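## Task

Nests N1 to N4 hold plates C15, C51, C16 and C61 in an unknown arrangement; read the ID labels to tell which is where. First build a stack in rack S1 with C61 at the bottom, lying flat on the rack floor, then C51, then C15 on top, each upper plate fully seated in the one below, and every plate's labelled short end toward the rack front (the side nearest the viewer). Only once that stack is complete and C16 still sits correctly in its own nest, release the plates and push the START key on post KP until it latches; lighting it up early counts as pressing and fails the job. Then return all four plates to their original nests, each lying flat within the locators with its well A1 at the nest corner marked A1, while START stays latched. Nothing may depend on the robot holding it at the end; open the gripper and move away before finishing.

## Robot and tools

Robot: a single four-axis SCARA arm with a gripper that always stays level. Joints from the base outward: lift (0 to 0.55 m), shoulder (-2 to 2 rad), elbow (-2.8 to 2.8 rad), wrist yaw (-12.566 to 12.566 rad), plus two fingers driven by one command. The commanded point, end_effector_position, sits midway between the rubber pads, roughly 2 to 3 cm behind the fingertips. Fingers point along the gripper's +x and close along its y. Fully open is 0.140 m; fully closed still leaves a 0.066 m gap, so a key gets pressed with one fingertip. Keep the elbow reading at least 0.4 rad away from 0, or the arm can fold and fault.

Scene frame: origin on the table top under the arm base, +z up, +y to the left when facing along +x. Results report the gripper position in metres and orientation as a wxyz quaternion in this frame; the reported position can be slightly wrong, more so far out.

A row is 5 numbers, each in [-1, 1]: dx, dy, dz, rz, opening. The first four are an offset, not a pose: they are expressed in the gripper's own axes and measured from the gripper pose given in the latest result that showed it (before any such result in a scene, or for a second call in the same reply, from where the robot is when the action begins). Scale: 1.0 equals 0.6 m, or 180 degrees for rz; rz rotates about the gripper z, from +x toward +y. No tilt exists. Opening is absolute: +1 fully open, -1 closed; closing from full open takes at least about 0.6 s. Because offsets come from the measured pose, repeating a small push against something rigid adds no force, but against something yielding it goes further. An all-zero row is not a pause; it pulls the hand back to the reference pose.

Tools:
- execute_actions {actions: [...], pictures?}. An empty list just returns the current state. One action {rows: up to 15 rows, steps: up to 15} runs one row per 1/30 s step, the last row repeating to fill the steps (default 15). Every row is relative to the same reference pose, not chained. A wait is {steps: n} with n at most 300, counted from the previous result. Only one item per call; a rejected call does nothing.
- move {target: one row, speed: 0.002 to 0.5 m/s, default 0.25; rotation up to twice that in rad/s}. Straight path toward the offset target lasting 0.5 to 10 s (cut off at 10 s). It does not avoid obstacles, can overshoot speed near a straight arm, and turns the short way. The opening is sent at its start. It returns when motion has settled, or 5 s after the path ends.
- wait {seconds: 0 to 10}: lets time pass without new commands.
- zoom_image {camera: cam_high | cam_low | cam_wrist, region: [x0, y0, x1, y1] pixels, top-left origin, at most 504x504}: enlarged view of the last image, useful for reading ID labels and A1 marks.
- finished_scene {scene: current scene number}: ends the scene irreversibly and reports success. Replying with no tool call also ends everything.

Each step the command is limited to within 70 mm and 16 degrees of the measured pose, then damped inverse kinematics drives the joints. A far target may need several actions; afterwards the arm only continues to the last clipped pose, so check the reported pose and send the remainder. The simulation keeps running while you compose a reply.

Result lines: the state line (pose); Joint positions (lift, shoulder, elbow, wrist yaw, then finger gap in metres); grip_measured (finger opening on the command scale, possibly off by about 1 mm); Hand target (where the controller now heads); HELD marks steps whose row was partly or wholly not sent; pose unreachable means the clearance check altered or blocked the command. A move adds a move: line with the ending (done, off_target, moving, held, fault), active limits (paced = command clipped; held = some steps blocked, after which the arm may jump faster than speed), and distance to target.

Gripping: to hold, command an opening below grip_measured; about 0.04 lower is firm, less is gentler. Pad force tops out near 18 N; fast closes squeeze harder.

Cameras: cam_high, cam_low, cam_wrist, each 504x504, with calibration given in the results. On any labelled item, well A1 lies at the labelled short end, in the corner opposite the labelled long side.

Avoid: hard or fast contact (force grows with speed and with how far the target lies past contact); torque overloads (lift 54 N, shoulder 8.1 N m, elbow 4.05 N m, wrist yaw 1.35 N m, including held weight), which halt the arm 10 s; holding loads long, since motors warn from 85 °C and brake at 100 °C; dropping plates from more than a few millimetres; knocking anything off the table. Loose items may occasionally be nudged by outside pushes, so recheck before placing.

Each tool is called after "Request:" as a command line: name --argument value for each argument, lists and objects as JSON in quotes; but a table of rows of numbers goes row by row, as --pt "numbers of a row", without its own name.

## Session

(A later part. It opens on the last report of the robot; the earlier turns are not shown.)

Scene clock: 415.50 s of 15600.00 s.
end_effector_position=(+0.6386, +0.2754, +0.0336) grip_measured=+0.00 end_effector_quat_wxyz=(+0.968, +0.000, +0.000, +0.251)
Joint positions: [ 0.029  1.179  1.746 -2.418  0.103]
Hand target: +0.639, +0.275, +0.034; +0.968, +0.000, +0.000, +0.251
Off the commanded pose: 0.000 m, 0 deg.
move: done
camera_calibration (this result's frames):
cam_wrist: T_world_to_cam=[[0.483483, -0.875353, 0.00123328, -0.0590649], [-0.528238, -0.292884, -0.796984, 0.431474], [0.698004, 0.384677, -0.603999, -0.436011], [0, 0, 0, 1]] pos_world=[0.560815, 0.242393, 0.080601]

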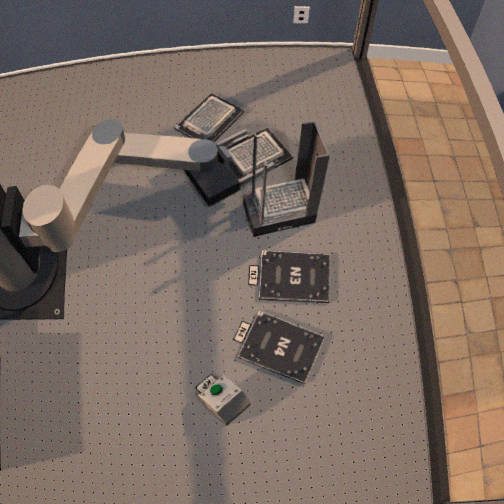

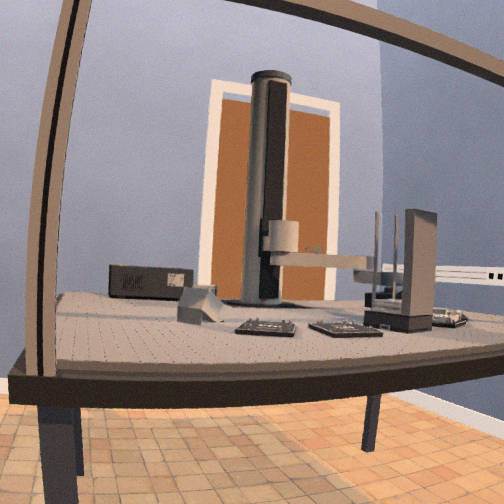

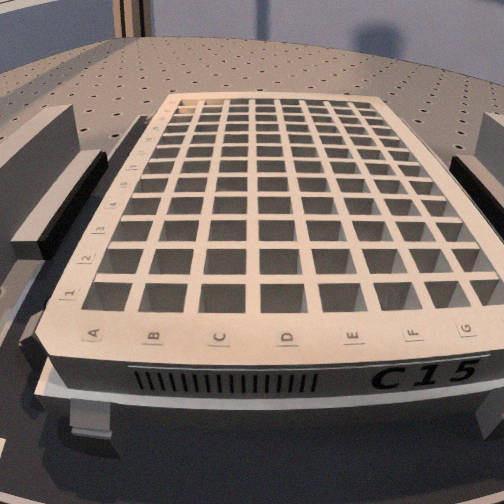

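Request:
execute_actions --actions '[]'

Scene clock: 438.17 s of 15600.00 s.
end_effector_position=(+0.6386, +0.2754, +0.0336) grip_measured=+0.00 end_effector_quat_wxyz=(+0.968, +0.000, +0.000, +0.251)
Joint positions: [ 0.029  1.179  1.746 -2.418  0.103]
Hand target: +0.639, +0.275, +0.034; +0.968, +0.000, +0.000, +0.251
Off the commanded pose: 0.000 m, 0 deg.
Steps of this call (steps 1 to 90: nothing new was sent; then 19.67 s passed at rest). Readings (end_effector_position):
1: (+0.6386, +0.2754, +0.0336)
2: (+0.6386, +0.2754, +0.0336)
4: (+0.6386, +0.2754, +0.0336)
8: (+0.6386, +0.2754, +0.0336)
90: the state above
camera_calibration (this result's frames):
cam_wrist: T_world_to_cam=[[0.483465, -0.875363, 0.00123328, -0.0590561], [-0.528244, -0.292873, -0.796984, 0.431475], [0.698011, 0.384663, -0.603999, -0.43601], [0, 0, 0, 1]] pos_world=[0.560815, 0.242389, 0.0806017]

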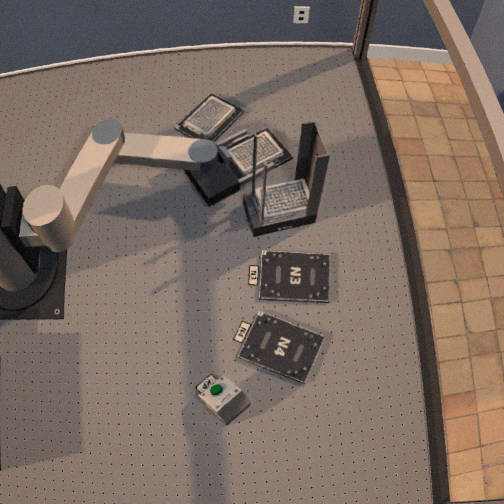

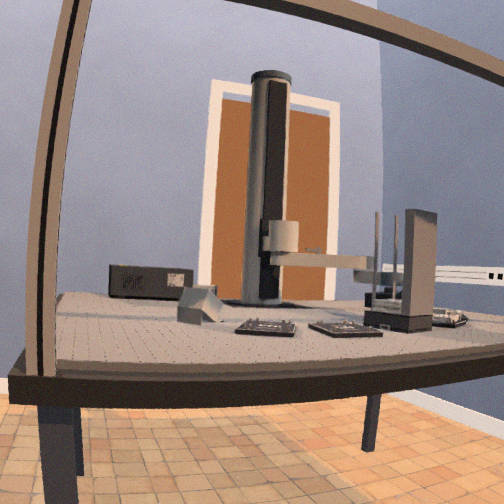

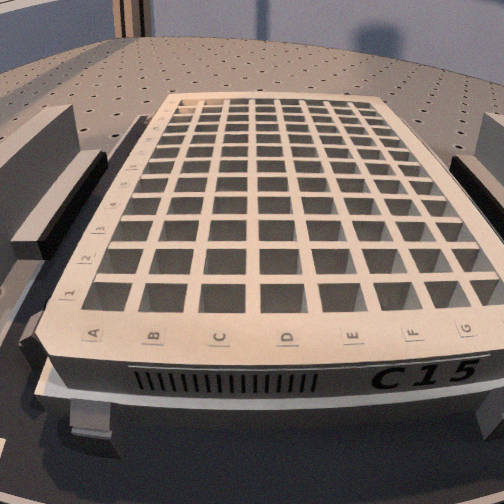

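Request:
execute_actions --actions '[{"rows": [[0,0,0,0,-0.3],[0,0,0,0,-0.42],[0,0,0,0,-0.42],[0,0,0,0,-0.45],[0,0,0,0,-0.47],[0,0,0,0,-0.49],[0,0,0,0,-0.51],[0,0,0,0,-0.53],[0,0,0,0,-0.55],[0,0,0,0,-0.57],[0,0,0,0,-0.585],[0,0,0,0,-0.6]], "steps": 15}]' --pictures false

Request:
move --target '[0,0,0.4807,0,-0.6]' --speed 0.38

Request:
move --target '[-0.05671,-0.29475,0,-0.10057,-0.6]' --speed 0.4

Scene clock: 449.17 s of 15600.00 s.
end_effector_position=(+0.6386, +0.2754, +0.0336) grip_measured=-0.55 end_effector_quat_wxyz=(+0.968, +0.000, +0.000, +0.251)
Joint positions: [ 0.029  1.179  1.746 -2.418  0.082]
Hand target: +0.639, +0.275, +0.034; +0.968, +0.000, +0.000, +0.251
Off the commanded pose: 0.000 m, 0 deg.
Steps of this call (steps 1 to 90: nothing new was sent; then 7.50 s passed at rest; steps 91 to 105: all 15 steps of this action). Readings (end_effector_position):
91: (+0.6386, +0.2754, +0.0336)
92: (+0.6386, +0.2754, +0.0336)
94: (+0.6386, +0.2754, +0.0336)
98: (+0.6386, +0.2754, +0.0336)
105: the state above

Scene clock: 450.70 s of 15600.00 s.
end_effector_position=(+0.6386, +0.2754, +0.3221) grip_measured=-0.55 end_effector_quat_wxyz=(+0.968, +0.000, +0.000, +0.251)
Joint positions: [ 0.317  1.179  1.746 -2.418  0.082]
Hand target: +0.639, +0.275, +0.322; +0.968, +0.000, +0.000, +0.251
Off the commanded pose: 0.000 m, 0 deg.
move: done
camera_calibration (this result's frames):
cam_wrist: T_world_to_cam=[[0.483495, -0.875346, 0.00123328, -0.0594212], [-0.528234, -0.292891, -0.796984, 0.661369], [0.697998, 0.384686, -0.603999, -0.261784], [0, 0, 0, 1]] pos_world=[0.560812, 0.2424, 0.369056]

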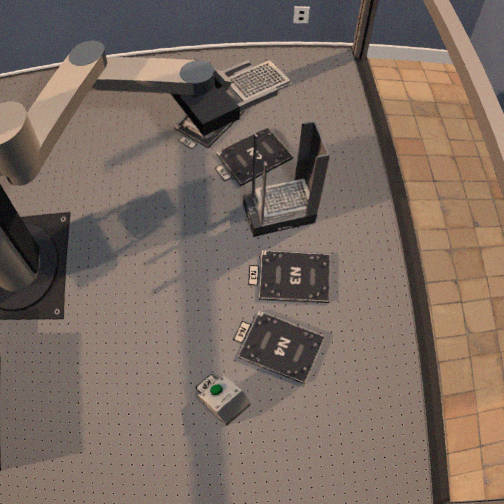

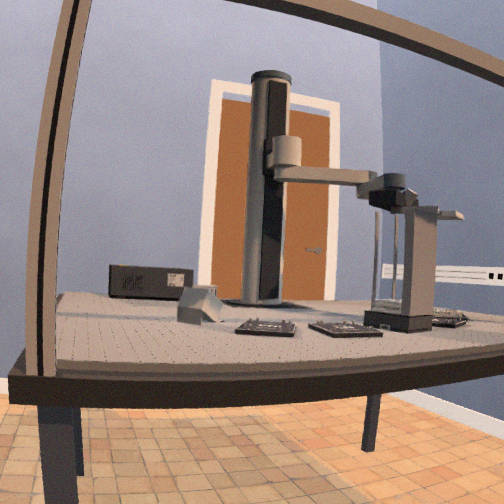

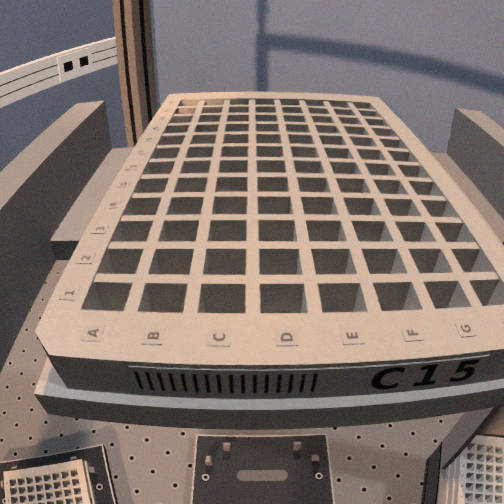

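Scene clock: 451.60 s of 15600.00 s.
end_effector_position=(+0.6948, +0.1041, +0.3220) grip_measured=-0.55 end_effector_quat_wxyz=(+0.995, +0.000, +0.000, +0.096)
Joint positions: [ 0.317  0.857  1.692 -2.357  0.082]
Hand target: +0.695, +0.104, +0.322; +0.995, +0.000, +0.000, +0.096
Off the commanded pose: 0.000 m, 0 deg.
move: done
camera_calibration (this result's frames):
cam_wrist: T_world_to_cam=[[0.187342, -0.982294, 0.00123328, -0.0196364], [-0.593121, -0.11412, -0.796984, 0.667358], [0.783013, 0.148577, -0.603999, -0.26961], [0, 0, 0, 1]] pos_world=[0.610611, 0.096928, 0.369054]

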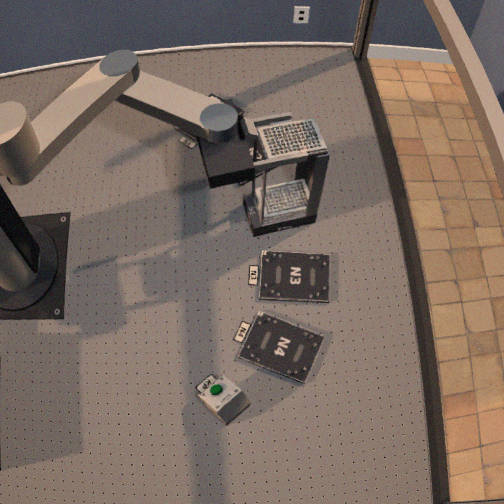

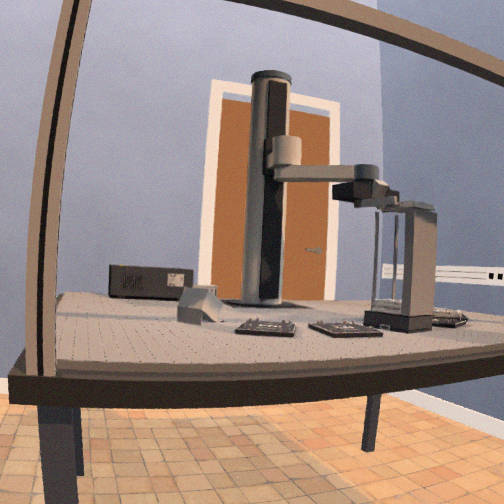

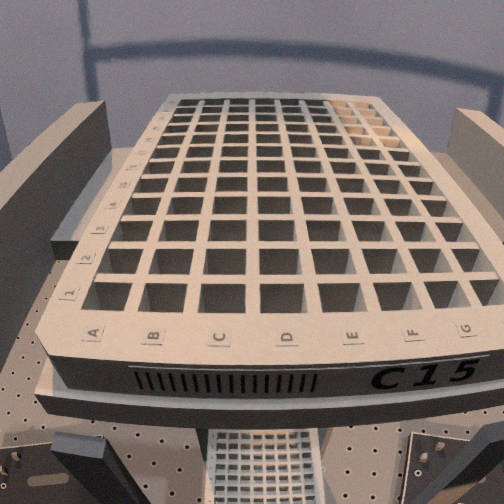

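Request:
move --target '[0.00015,0,-0.3771,0,-0.6]' --speed 0.35

Request:
move --target '[0,0,-0.0058,0,-0.6]' --speed 0.015

Request:
zoom_image --camera "cam_wrist" --region '[210,270,294,330]'

Request:
zoom_image --camera "cam_wrist" --region '[0,330,504,504]'

Scene clock: 462.43 s of 15600.00 s.
end_effector_position=(+0.6949, +0.1042, +0.0957) grip_measured=-0.55 end_effector_quat_wxyz=(+0.995, +0.000, +0.000, +0.096)
Joint positions: [ 0.091  0.857  1.692 -2.357  0.082]
Hand target: +0.695, +0.104, +0.096; +0.995, +0.000, +0.000, +0.096
Off the commanded pose: 0.000 m, 0 deg.
After step 90, 6.70 s passed at rest.
move: done
camera_calibration (this result's frames):
cam_wrist: T_world_to_cam=[[0.187715, -0.982223, 0.00123328, -0.0195173], [-0.593078, -0.114345, -0.796984, 0.487023], [0.782957, 0.148874, -0.603999, -0.406355], [0, 0, 0, 1]] pos_world=[0.610665, 0.0970144, 0.142736]

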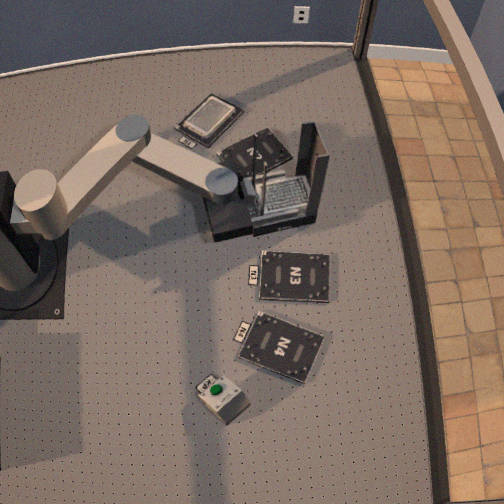

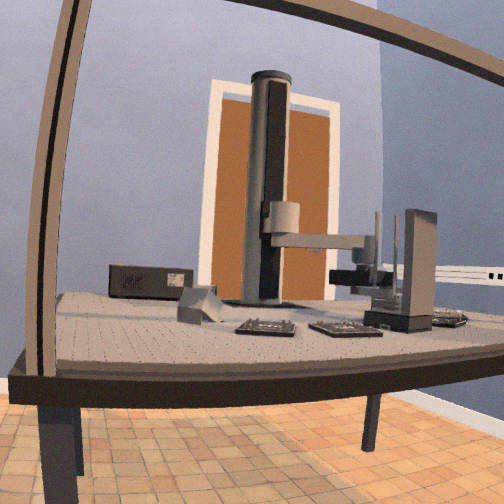

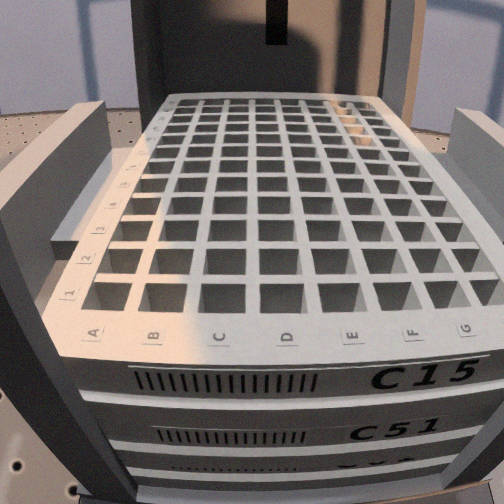

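Scene clock: 463.13 s of 15600.00 s.
end_effector_position=(+0.6949, +0.1042, +0.0923) grip_measured=-0.55 end_effector_quat_wxyz=(+0.995, +0.000, +0.000, +0.096)
Joint positions: [ 0.087  0.857  1.692 -2.357  0.082]
Hand target: +0.695, +0.104, +0.092; +0.995, +0.000, +0.000, +0.096
Off the commanded pose: 0.000 m, 0 deg.
move: done
camera_calibration (this result's frames):
cam_wrist: T_world_to_cam=[[0.187715, -0.982223, 0.00123328, -0.0195128], [-0.593078, -0.114345, -0.796984, 0.484248], [0.782957, 0.148874, -0.603999, -0.408458], [0, 0, 0, 1]] pos_world=[0.610665, 0.0970144, 0.139254]

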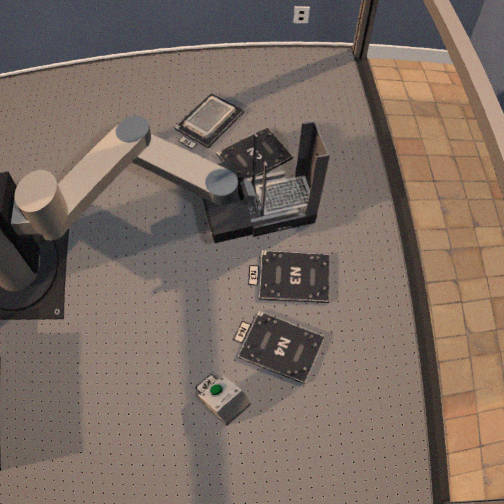

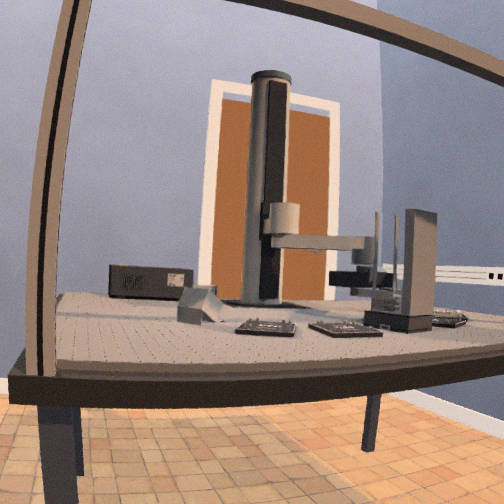

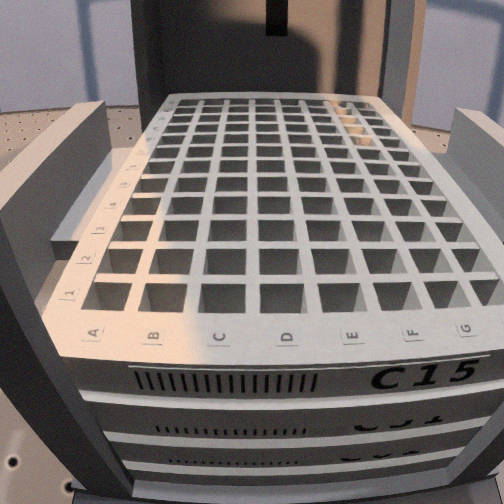

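Region (210, 270, 294, 330) of cam_wrist's 504x504 image, scaled by 6.000, with more detail than that image has; it fills the top 360 rows of this view, and the rest is white.

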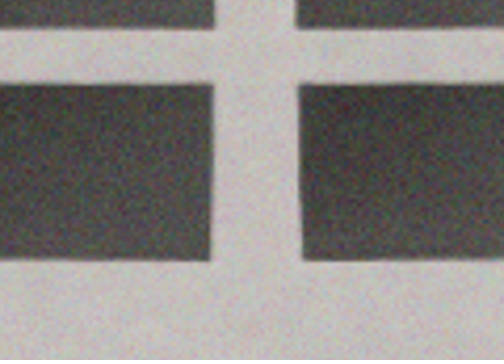

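Region (0, 330, 504, 504) of cam_wrist's 504x504 image, scaled by 1.000; it fills the top 174 rows of this view, and the rest is white.

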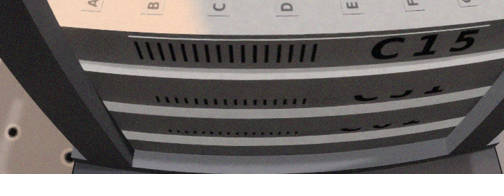

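Request:
execute_actions --actions '[{"rows": [[0,0,0,0,-0.55],[0,0,0,0,-0.52],[0,0,0,0,-0.48],[0,0,0,0,-0.3],[0,0,0,0,0]], "steps": 12}]'

Request:
zoom_image --camera "cam_wrist" --region '[210,270,294,330]'

Request:
move --target '[-0.2,0,0,0,0]' --speed 0.4

Request:
zoom_image --camera "cam_wrist" --region '[100,60,420,280]'

Request:
zoom_image --camera "cam_high" --region '[165,85,255,155]'

Scene clock: 470.70 s of 15600.00 s.
end_effector_position=(+0.6949, +0.1042, +0.0923) grip_measured=+0.00 end_effector_quat_wxyz=(+0.995, +0.000, +0.000, +0.096)
Joint positions: [ 0.087  0.857  1.692 -2.357  0.103]
Hand target: +0.695, +0.104, +0.092; +0.995, +0.000, +0.000, +0.096
Off the commanded pose: 0.000 m, 0 deg.
Steps of this call (steps 1 to 90: nothing new was sent; then 4.17 s passed at rest; steps 91 to 102: all 12 steps of this action). Readings (end_effector_position):
91: (+0.6949, +0.1042, +0.0923)
92: (+0.6949, +0.1042, +0.0923)
94: (+0.6949, +0.1042, +0.0923)
98: (+0.6949, +0.1042, +0.0923)
102: the state above
camera_calibration (this result's frames):
cam_wrist: T_world_to_cam=[[0.187713, -0.982223, 0.00123328, -0.0195118], [-0.593078, -0.114344, -0.796984, 0.484248], [0.782957, 0.148873, -0.603999, -0.408458], [0, 0, 0, 1]] pos_world=[0.610665, 0.0970144, 0.139254]

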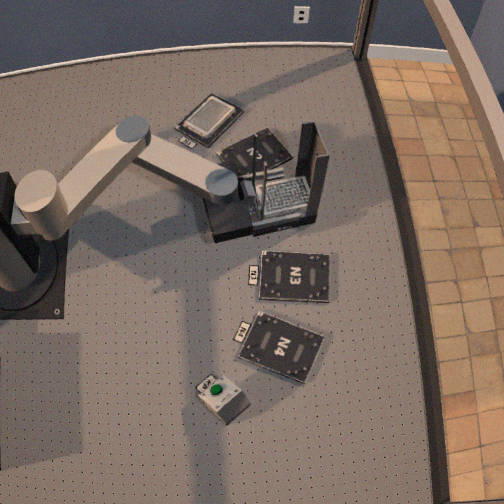

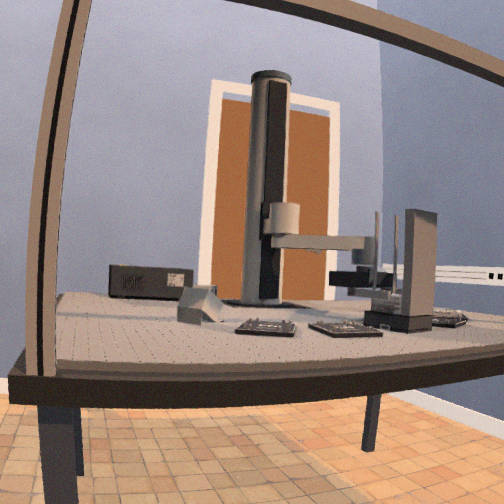

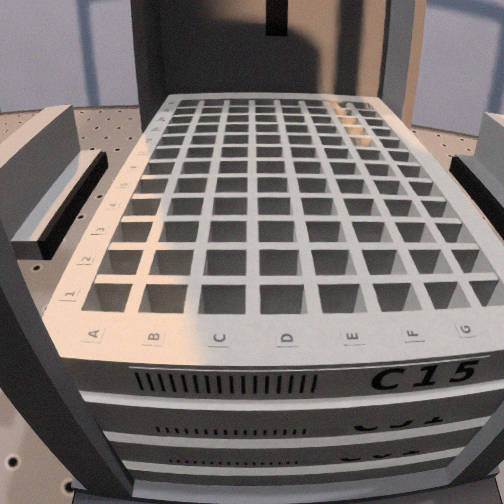

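Region (210, 270, 294, 330) of cam_wrist's 504x504 image, scaled by 6.000, with more detail than that image has; it fills the top 360 rows of this view, and the rest is white.

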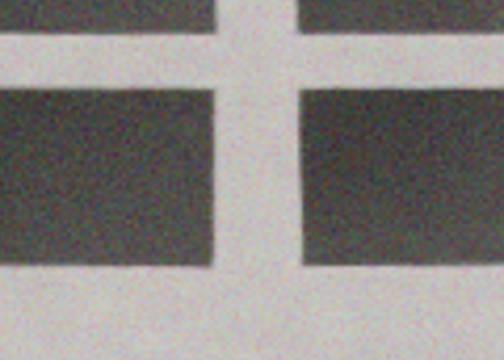

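Scene clock: 471.73 s of 15600.00 s.
end_effector_position=(+0.5770, +0.0814, +0.0922) grip_measured=+0.00 end_effector_quat_wxyz=(+0.995, +0.000, +0.000, +0.096)
Joint positions: [ 0.087  1.106  1.083 -1.997  0.103]
Hand target: +0.577, +0.081, +0.092; +0.995, +0.000, +0.000, +0.096
Off the commanded pose: 0.000 m, 0 deg.
move: done
camera_calibration (this result's frames):
cam_wrist: T_world_to_cam=[[0.187306, -0.982301, 0.00123328, -0.0196085], [-0.593125, -0.114099, -0.796984, 0.411749], [0.783019, 0.148549, -0.603999, -0.312818], [0, 0, 0, 1]] pos_world=[0.492835, 0.0741874, 0.13924]

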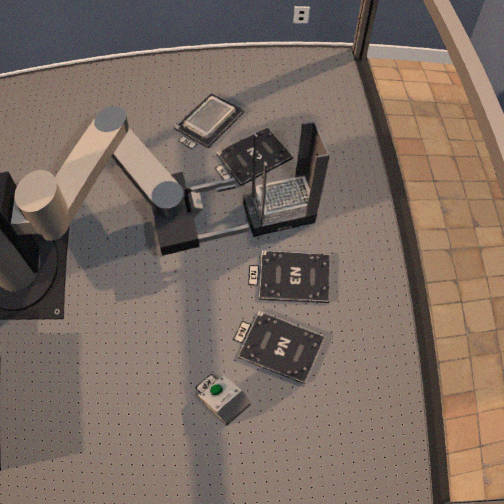

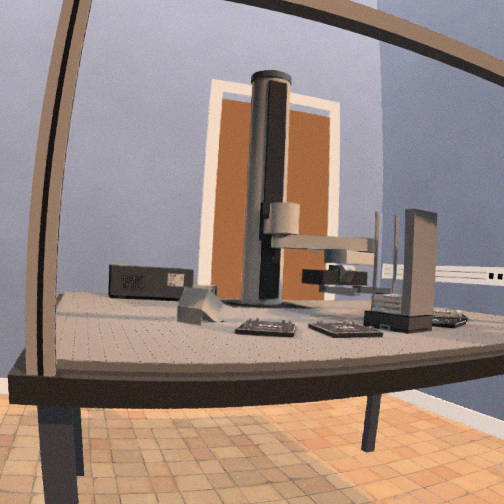

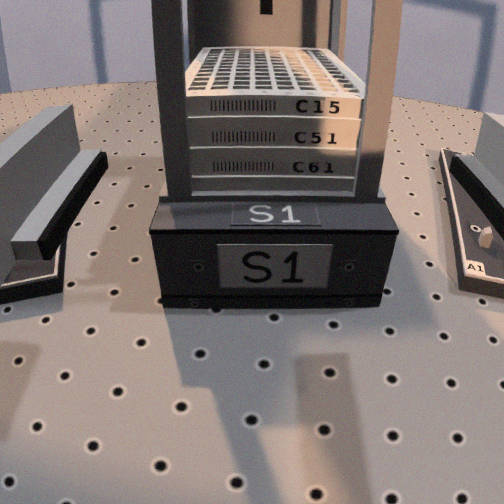

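Region (100, 60, 420, 280) of cam_wrist's 504x504 image, scaled by 1.575, with more detail than that image has; it fills the top 346 rows of this view, and the rest is white.

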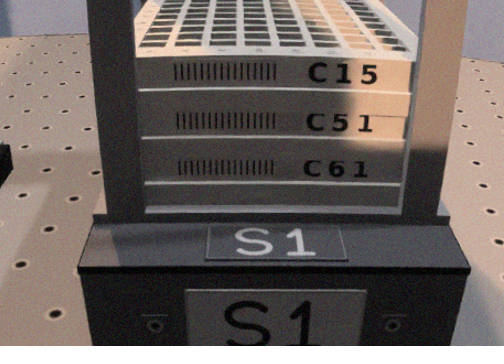

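Region (165, 85, 255, 155) of cam_high's 504x504 image, scaled by 5.600, with more detail than that image has.

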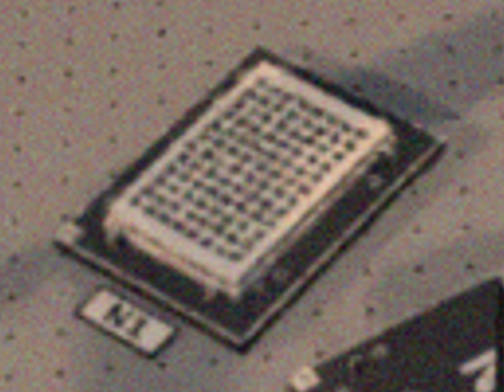

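Request:
zoom_image --camera "cam_low" --region '[360,280,480,340]'

Request:
zoom_image --camera "cam_wrist" --region '[170,30,380,130]'

Region (360, 280, 480, 340) of cam_low's 504x504 image, scaled by 4.200, with more detail than that image has.

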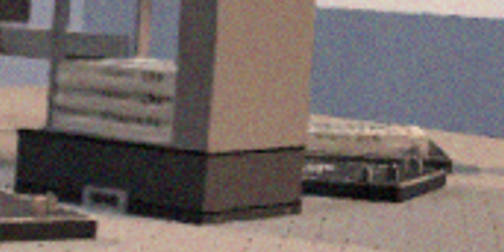

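Region (170, 30, 380, 130) of cam_wrist's 504x504 image, scaled by 2.400, with more detail than that image has; it fills the top 240 rows of this view, and the rest is white.

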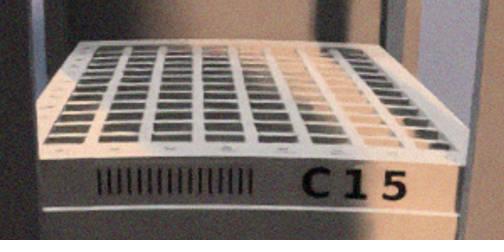

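Request:
move --target '[-0.2122,-0.5611,0.0213,-0.34253,-1]' --speed 0.45

Request:
zoom_image --camera "cam_wrist" --region '[280,80,504,304]'

Scene clock: 489.47 s of 15600.00 s.
end_effector_position=(+0.5160, -0.2735, +0.1050) grip_measured=-0.99 end_effector_quat_wxyz=(+0.904, +0.000, +0.000, -0.428)
Joint positions: [ 0.1    0.268  1.229 -2.381  0.066]
Hand target: +0.516, -0.273, +0.105; +0.904, +0.000, +0.000, -0.428
Off the commanded pose: 0.000 m, 0 deg.
After step 90, 13.07 s passed at rest.
move: done
camera_calibration (this result's frames):
cam_wrist: T_world_to_cam=[[-0.775485, -0.631365, 0.00123328, 0.236021], [-0.382107, 0.467772, -0.796984, 0.395456], [0.502611, -0.61852, -0.603999, -0.269689], [0, 0, 0, 1]] pos_world=[0.469685, -0.202776, 0.151989]

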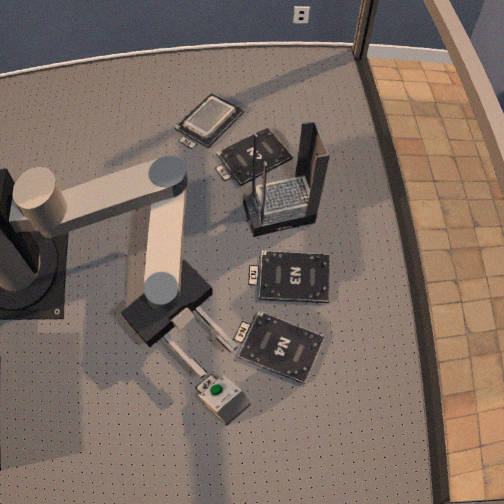

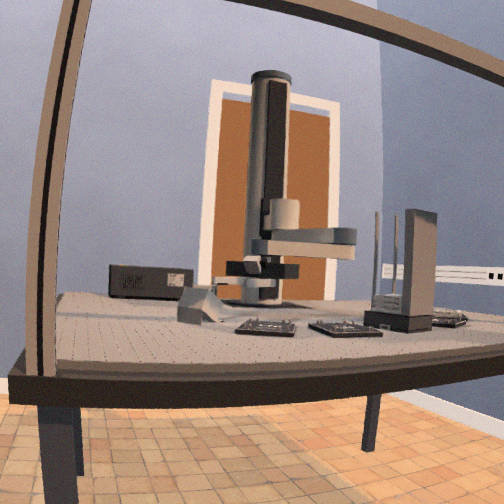

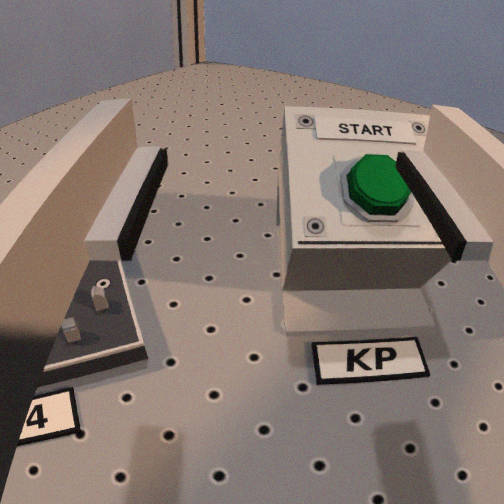

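Region (280, 80, 504, 304) of cam_wrist's 504x504 image, scaled by 2.250, with more detail than that image has.

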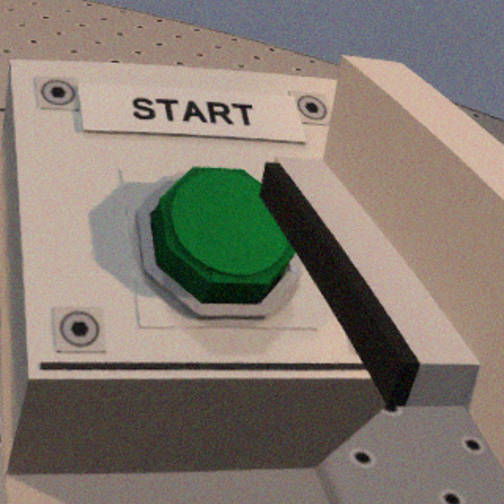

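Request:
move --target '[0.0505,0,-0.0318,0,-1]' --speed 0.15

Request:
move --target '[0.00333,0,-0.00577,0,-1]' --speed 0.015

Request:
execute_actions --actions '[{"rows": [[0.0002,0,-0.0004,0,-1],[0.0004,0,-0.0007,0,-1],[0.0006,0,-0.0011,0,-1],[0.0008,0,-0.0014,0,-1],[0.001,0,-0.0018,0,-1],[0.00125,0,-0.00217,0,-1]], "steps": 10}]'

Request:
zoom_image --camera "cam_wrist" --region '[280,80,504,304]'

Scene clock: 508.20 s of 15600.00 s.
end_effector_position=(+0.5352, -0.2969, +0.0859) grip_measured=-0.99 end_effector_quat_wxyz=(+0.904, +0.000, +0.000, -0.428)
Joint positions: [ 0.081  0.184  1.371 -2.439  0.066]
Hand target: +0.535, -0.297, +0.086; +0.904, +0.000, +0.000, -0.428
Off the commanded pose: 0.000 m, 0 deg.
After step 90, 15.03 s passed at rest.
move: done
camera_calibration (this result's frames):
cam_wrist: T_world_to_cam=[[-0.775151, -0.631774, 0.00123328, 0.235902], [-0.382354, 0.46757, -0.796984, 0.3986], [0.502938, -0.618255, -0.603999, -0.305503], [0, 0, 0, 1]] pos_world=[0.488914, -0.226215, 0.132863]

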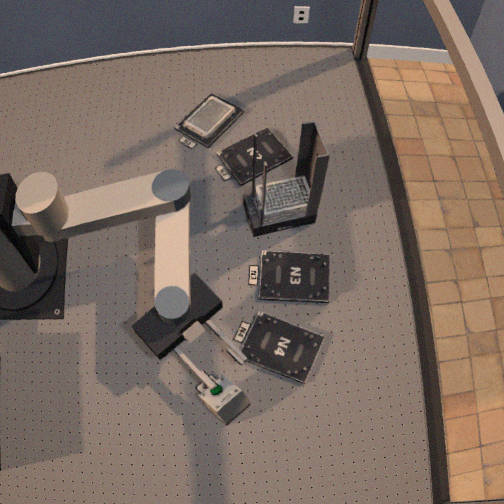

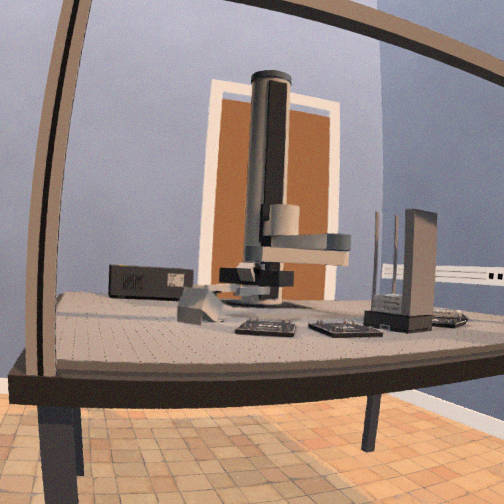

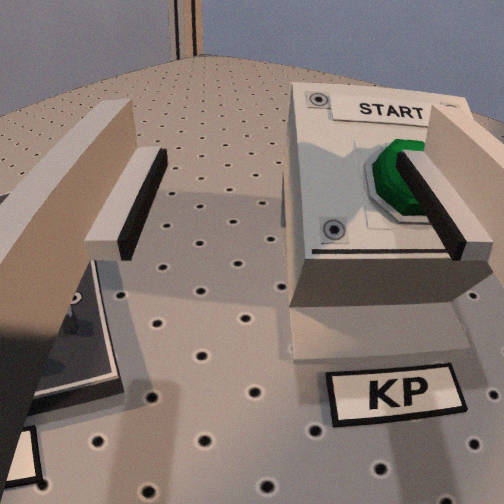

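Scene clock: 508.90 s of 15600.00 s.
end_effector_position=(+0.5366, -0.2982, +0.0825) grip_measured=-0.99 end_effector_quat_wxyz=(+0.904, +0.000, +0.000, -0.427)
Joint positions: [ 0.078  0.179  1.38  -2.443  0.066]
Hand target: +0.537, -0.298, +0.082; +0.904, +0.000, +0.000, -0.428
Off the commanded pose: 0.000 m, 0 deg.
move: done
camera_calibration (this result's frames):
cam_wrist: T_world_to_cam=[[-0.774837, -0.63216, 0.00123328, 0.235772], [-0.382586, 0.46738, -0.796984, 0.397141], [0.503245, -0.618005, -0.603999, -0.309127], [0, 0, 0, 1]] pos_world=[0.490192, -0.227612, 0.129512]

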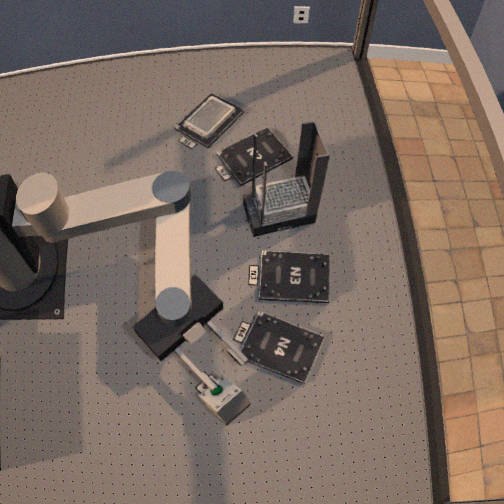

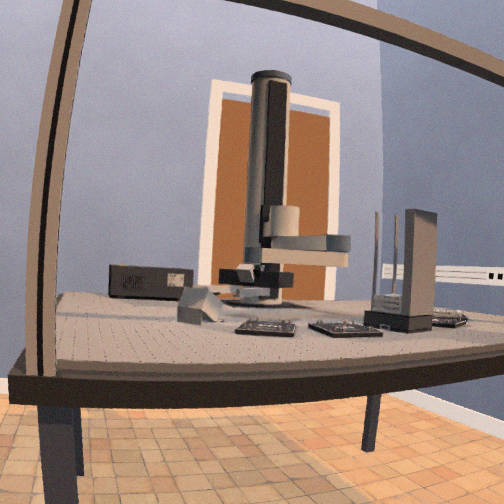

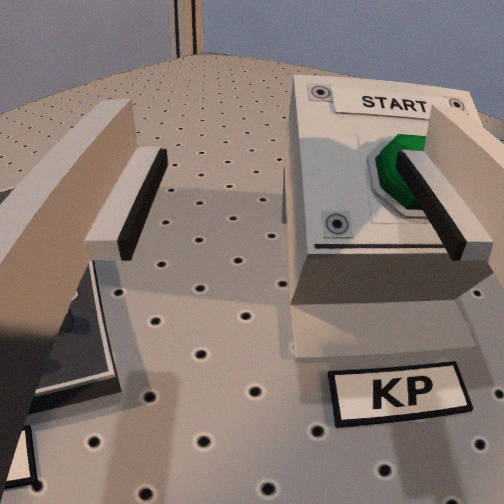

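Scene clock: 509.23 s of 15600.00 s.
end_effector_position=(+0.5370, -0.2987, +0.0813) grip_measured=-0.99 end_effector_quat_wxyz=(+0.904, +0.000, +0.000, -0.428)
Joint positions: [ 0.076  0.178  1.383 -2.444  0.066]
Hand target: +0.537, -0.299, +0.081; +0.904, +0.000, +0.000, -0.427
Off the commanded pose: 0.000 m, 0 deg.
Steps of this call (steps 1 to 10: all 10 steps of this action). Readings (end_effector_position):
1: (+0.5366, -0.2982, +0.0825)
2: (+0.5366, -0.2983, +0.0824)
4: (+0.5368, -0.2985, +0.0819)
8: (+0.5370, -0.2987, +0.0813)
10: the state above
camera_calibration (this result's frames):
cam_wrist: T_world_to_cam=[[-0.774876, -0.632112, 0.00123328, 0.235821], [-0.382557, 0.467404, -0.796984, 0.396588], [0.503207, -0.618035, -0.603999, -0.310327], [0, 0, 0, 1]] pos_world=[0.490608, -0.228094, 0.128346]

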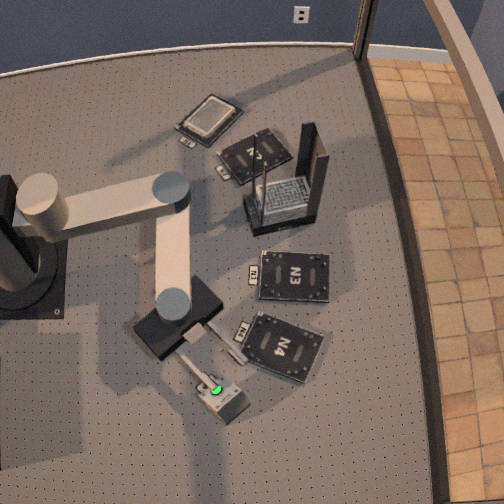

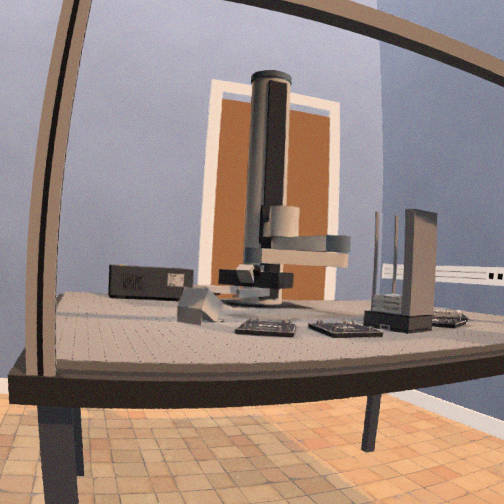

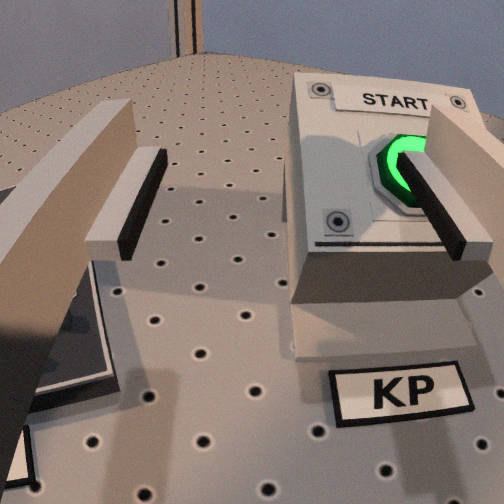

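Region (280, 80, 504, 304) of cam_wrist's 504x504 image, scaled by 2.250, with more detail than that image has.

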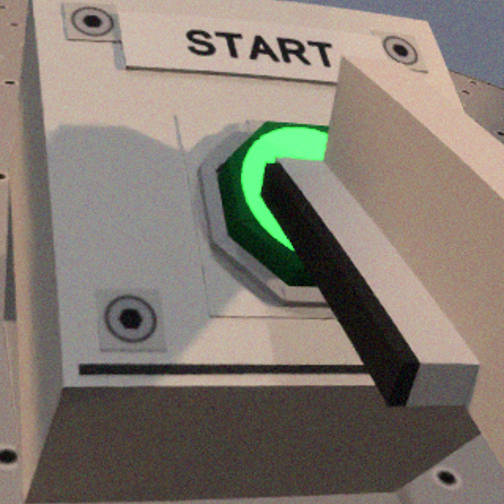

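Request:
execute_actions --actions '[{"rows": [[0.0002,0,-0.0004,0,-1],[0.0004,0,-0.0007,0,-1],[0.0006,0,-0.0011,0,-1],[0.0007,0,-0.0012,0,-1]], "steps": 7}]' --pictures false

Request:
execute_actions --actions '[{"rows": [[0.0002,0,-0.0004,0,-1],[0.0004,0,-0.0007,0,-1],[0.0006,0,-0.001,0,-1]], "steps": 6}]' --pictures false

Request:
execute_actions --actions '[{"rows": [[0.0002,0,-0.0004,0,-1],[0.0004,0,-0.0007,0,-1],[0.0006,0,-0.001,0,-1]], "steps": 6}]' --pictures false

Request:
move --target '[-0.025,0,0.03,0,-1]' --speed 0.2

Request:
zoom_image --camera "cam_wrist" --region '[280,80,504,304]'

Scene clock: 518.90 s of 15600.00 s.
end_effector_position=(+0.5372, -0.2990, +0.0808) grip_measured=-0.99 end_effector_quat_wxyz=(+0.904, +0.000, +0.000, -0.428)
Joint positions: [ 0.076  0.177  1.384 -2.445  0.066]
Hand target: +0.537, -0.299, +0.081; +0.904, +0.000, +0.000, -0.428
Off the commanded pose: 0.000 m, 0 deg.
Steps of this call (steps 1 to 90: nothing new was sent; then 6.43 s passed at rest; steps 91 to 97: all 7 steps of this action). Readings (end_effector_position):
91: (+0.5370, -0.2987, +0.0813)
92: (+0.5370, -0.2988, +0.0812)
94: (+0.5371, -0.2989, +0.0808)
97: the state above

Scene clock: 519.10 s of 15600.00 s.
end_effector_position=(+0.5373, -0.2992, +0.0803) grip_measured=-0.99 end_effector_quat_wxyz=(+0.904, +0.000, +0.000, -0.428)
Joint positions: [ 0.075  0.176  1.386 -2.445  0.066]
Hand target: +0.537, -0.299, +0.080; +0.904, +0.000, +0.000, -0.428
Off the commanded pose: 0.000 m, 0 deg.
Steps of this call (steps 1 to 6: all 6 steps of this action). Readings (end_effector_position):
1: (+0.5372, -0.2990, +0.0808)
2: (+0.5372, -0.2990, +0.0807)
4: (+0.5373, -0.2991, +0.0803)
6: the state above

Scene clock: 519.30 s of 15600.00 s.
end_effector_position=(+0.5375, -0.2993, +0.0799) grip_measured=-0.99 end_effector_quat_wxyz=(+0.904, +0.000, +0.000, -0.428)
Joint positions: [ 0.075  0.176  1.387 -2.446  0.066]
Hand target: +0.538, -0.299, +0.080; +0.904, +0.000, +0.000, -0.428
Off the commanded pose: 0.000 m, 0 deg.
Steps of this call (steps 1 to 6: all 6 steps of this action). Readings (end_effector_position):
1: (+0.5373, -0.2992, +0.0803)
2: (+0.5374, -0.2992, +0.0802)
4: (+0.5375, -0.2993, +0.0799)
6: the state above

Scene clock: 520.23 s of 15600.00 s.
end_effector_position=(+0.5279, -0.2878, +0.0979) grip_measured=-0.99 end_effector_quat_wxyz=(+0.904, +0.000, +0.000, -0.428)
Joint positions: [ 0.093  0.217  1.315 -2.416  0.066]
Hand target: +0.528, -0.288, +0.098; +0.904, +0.000, +0.000, -0.428
Off the commanded pose: 0.000 m, 0 deg.
move: done
camera_calibration (this result's frames):
cam_wrist: T_world_to_cam=[[-0.775415, -0.631451, 0.00123328, 0.236138], [-0.382158, 0.46773, -0.796984, 0.401106], [0.502679, -0.618465, -0.603999, -0.288836], [0, 0, 0, 1]] pos_world=[0.481583, -0.217135, 0.144927]

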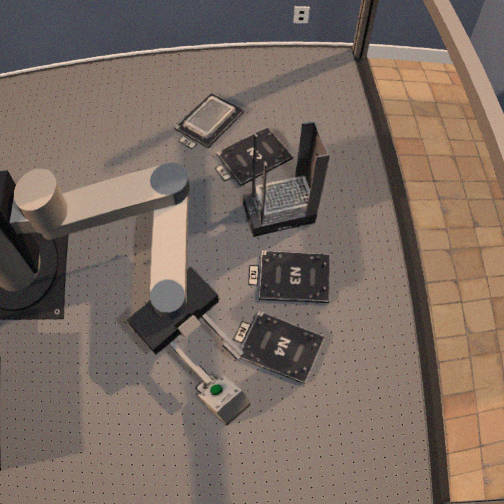

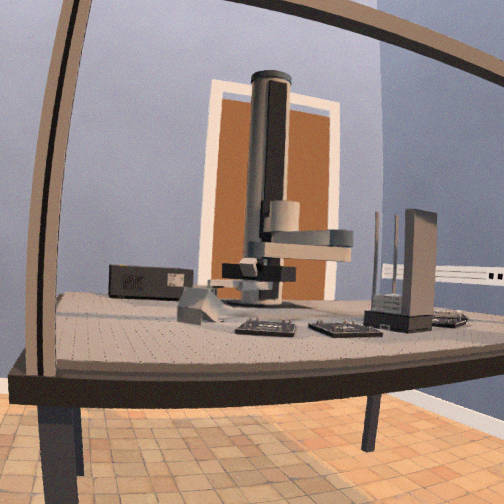

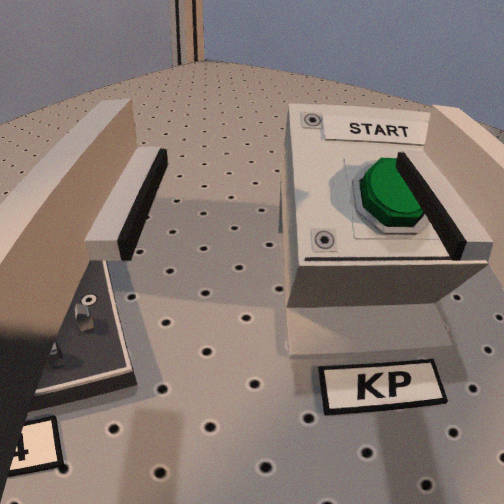

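Region (280, 80, 504, 304) of cam_wrist's 504x504 image, scaled by 2.250, with more detail than that image has.

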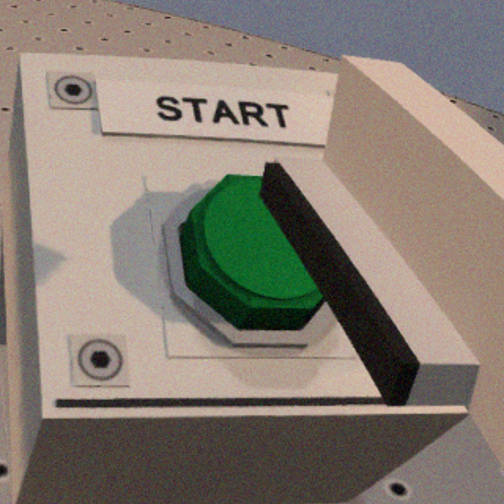

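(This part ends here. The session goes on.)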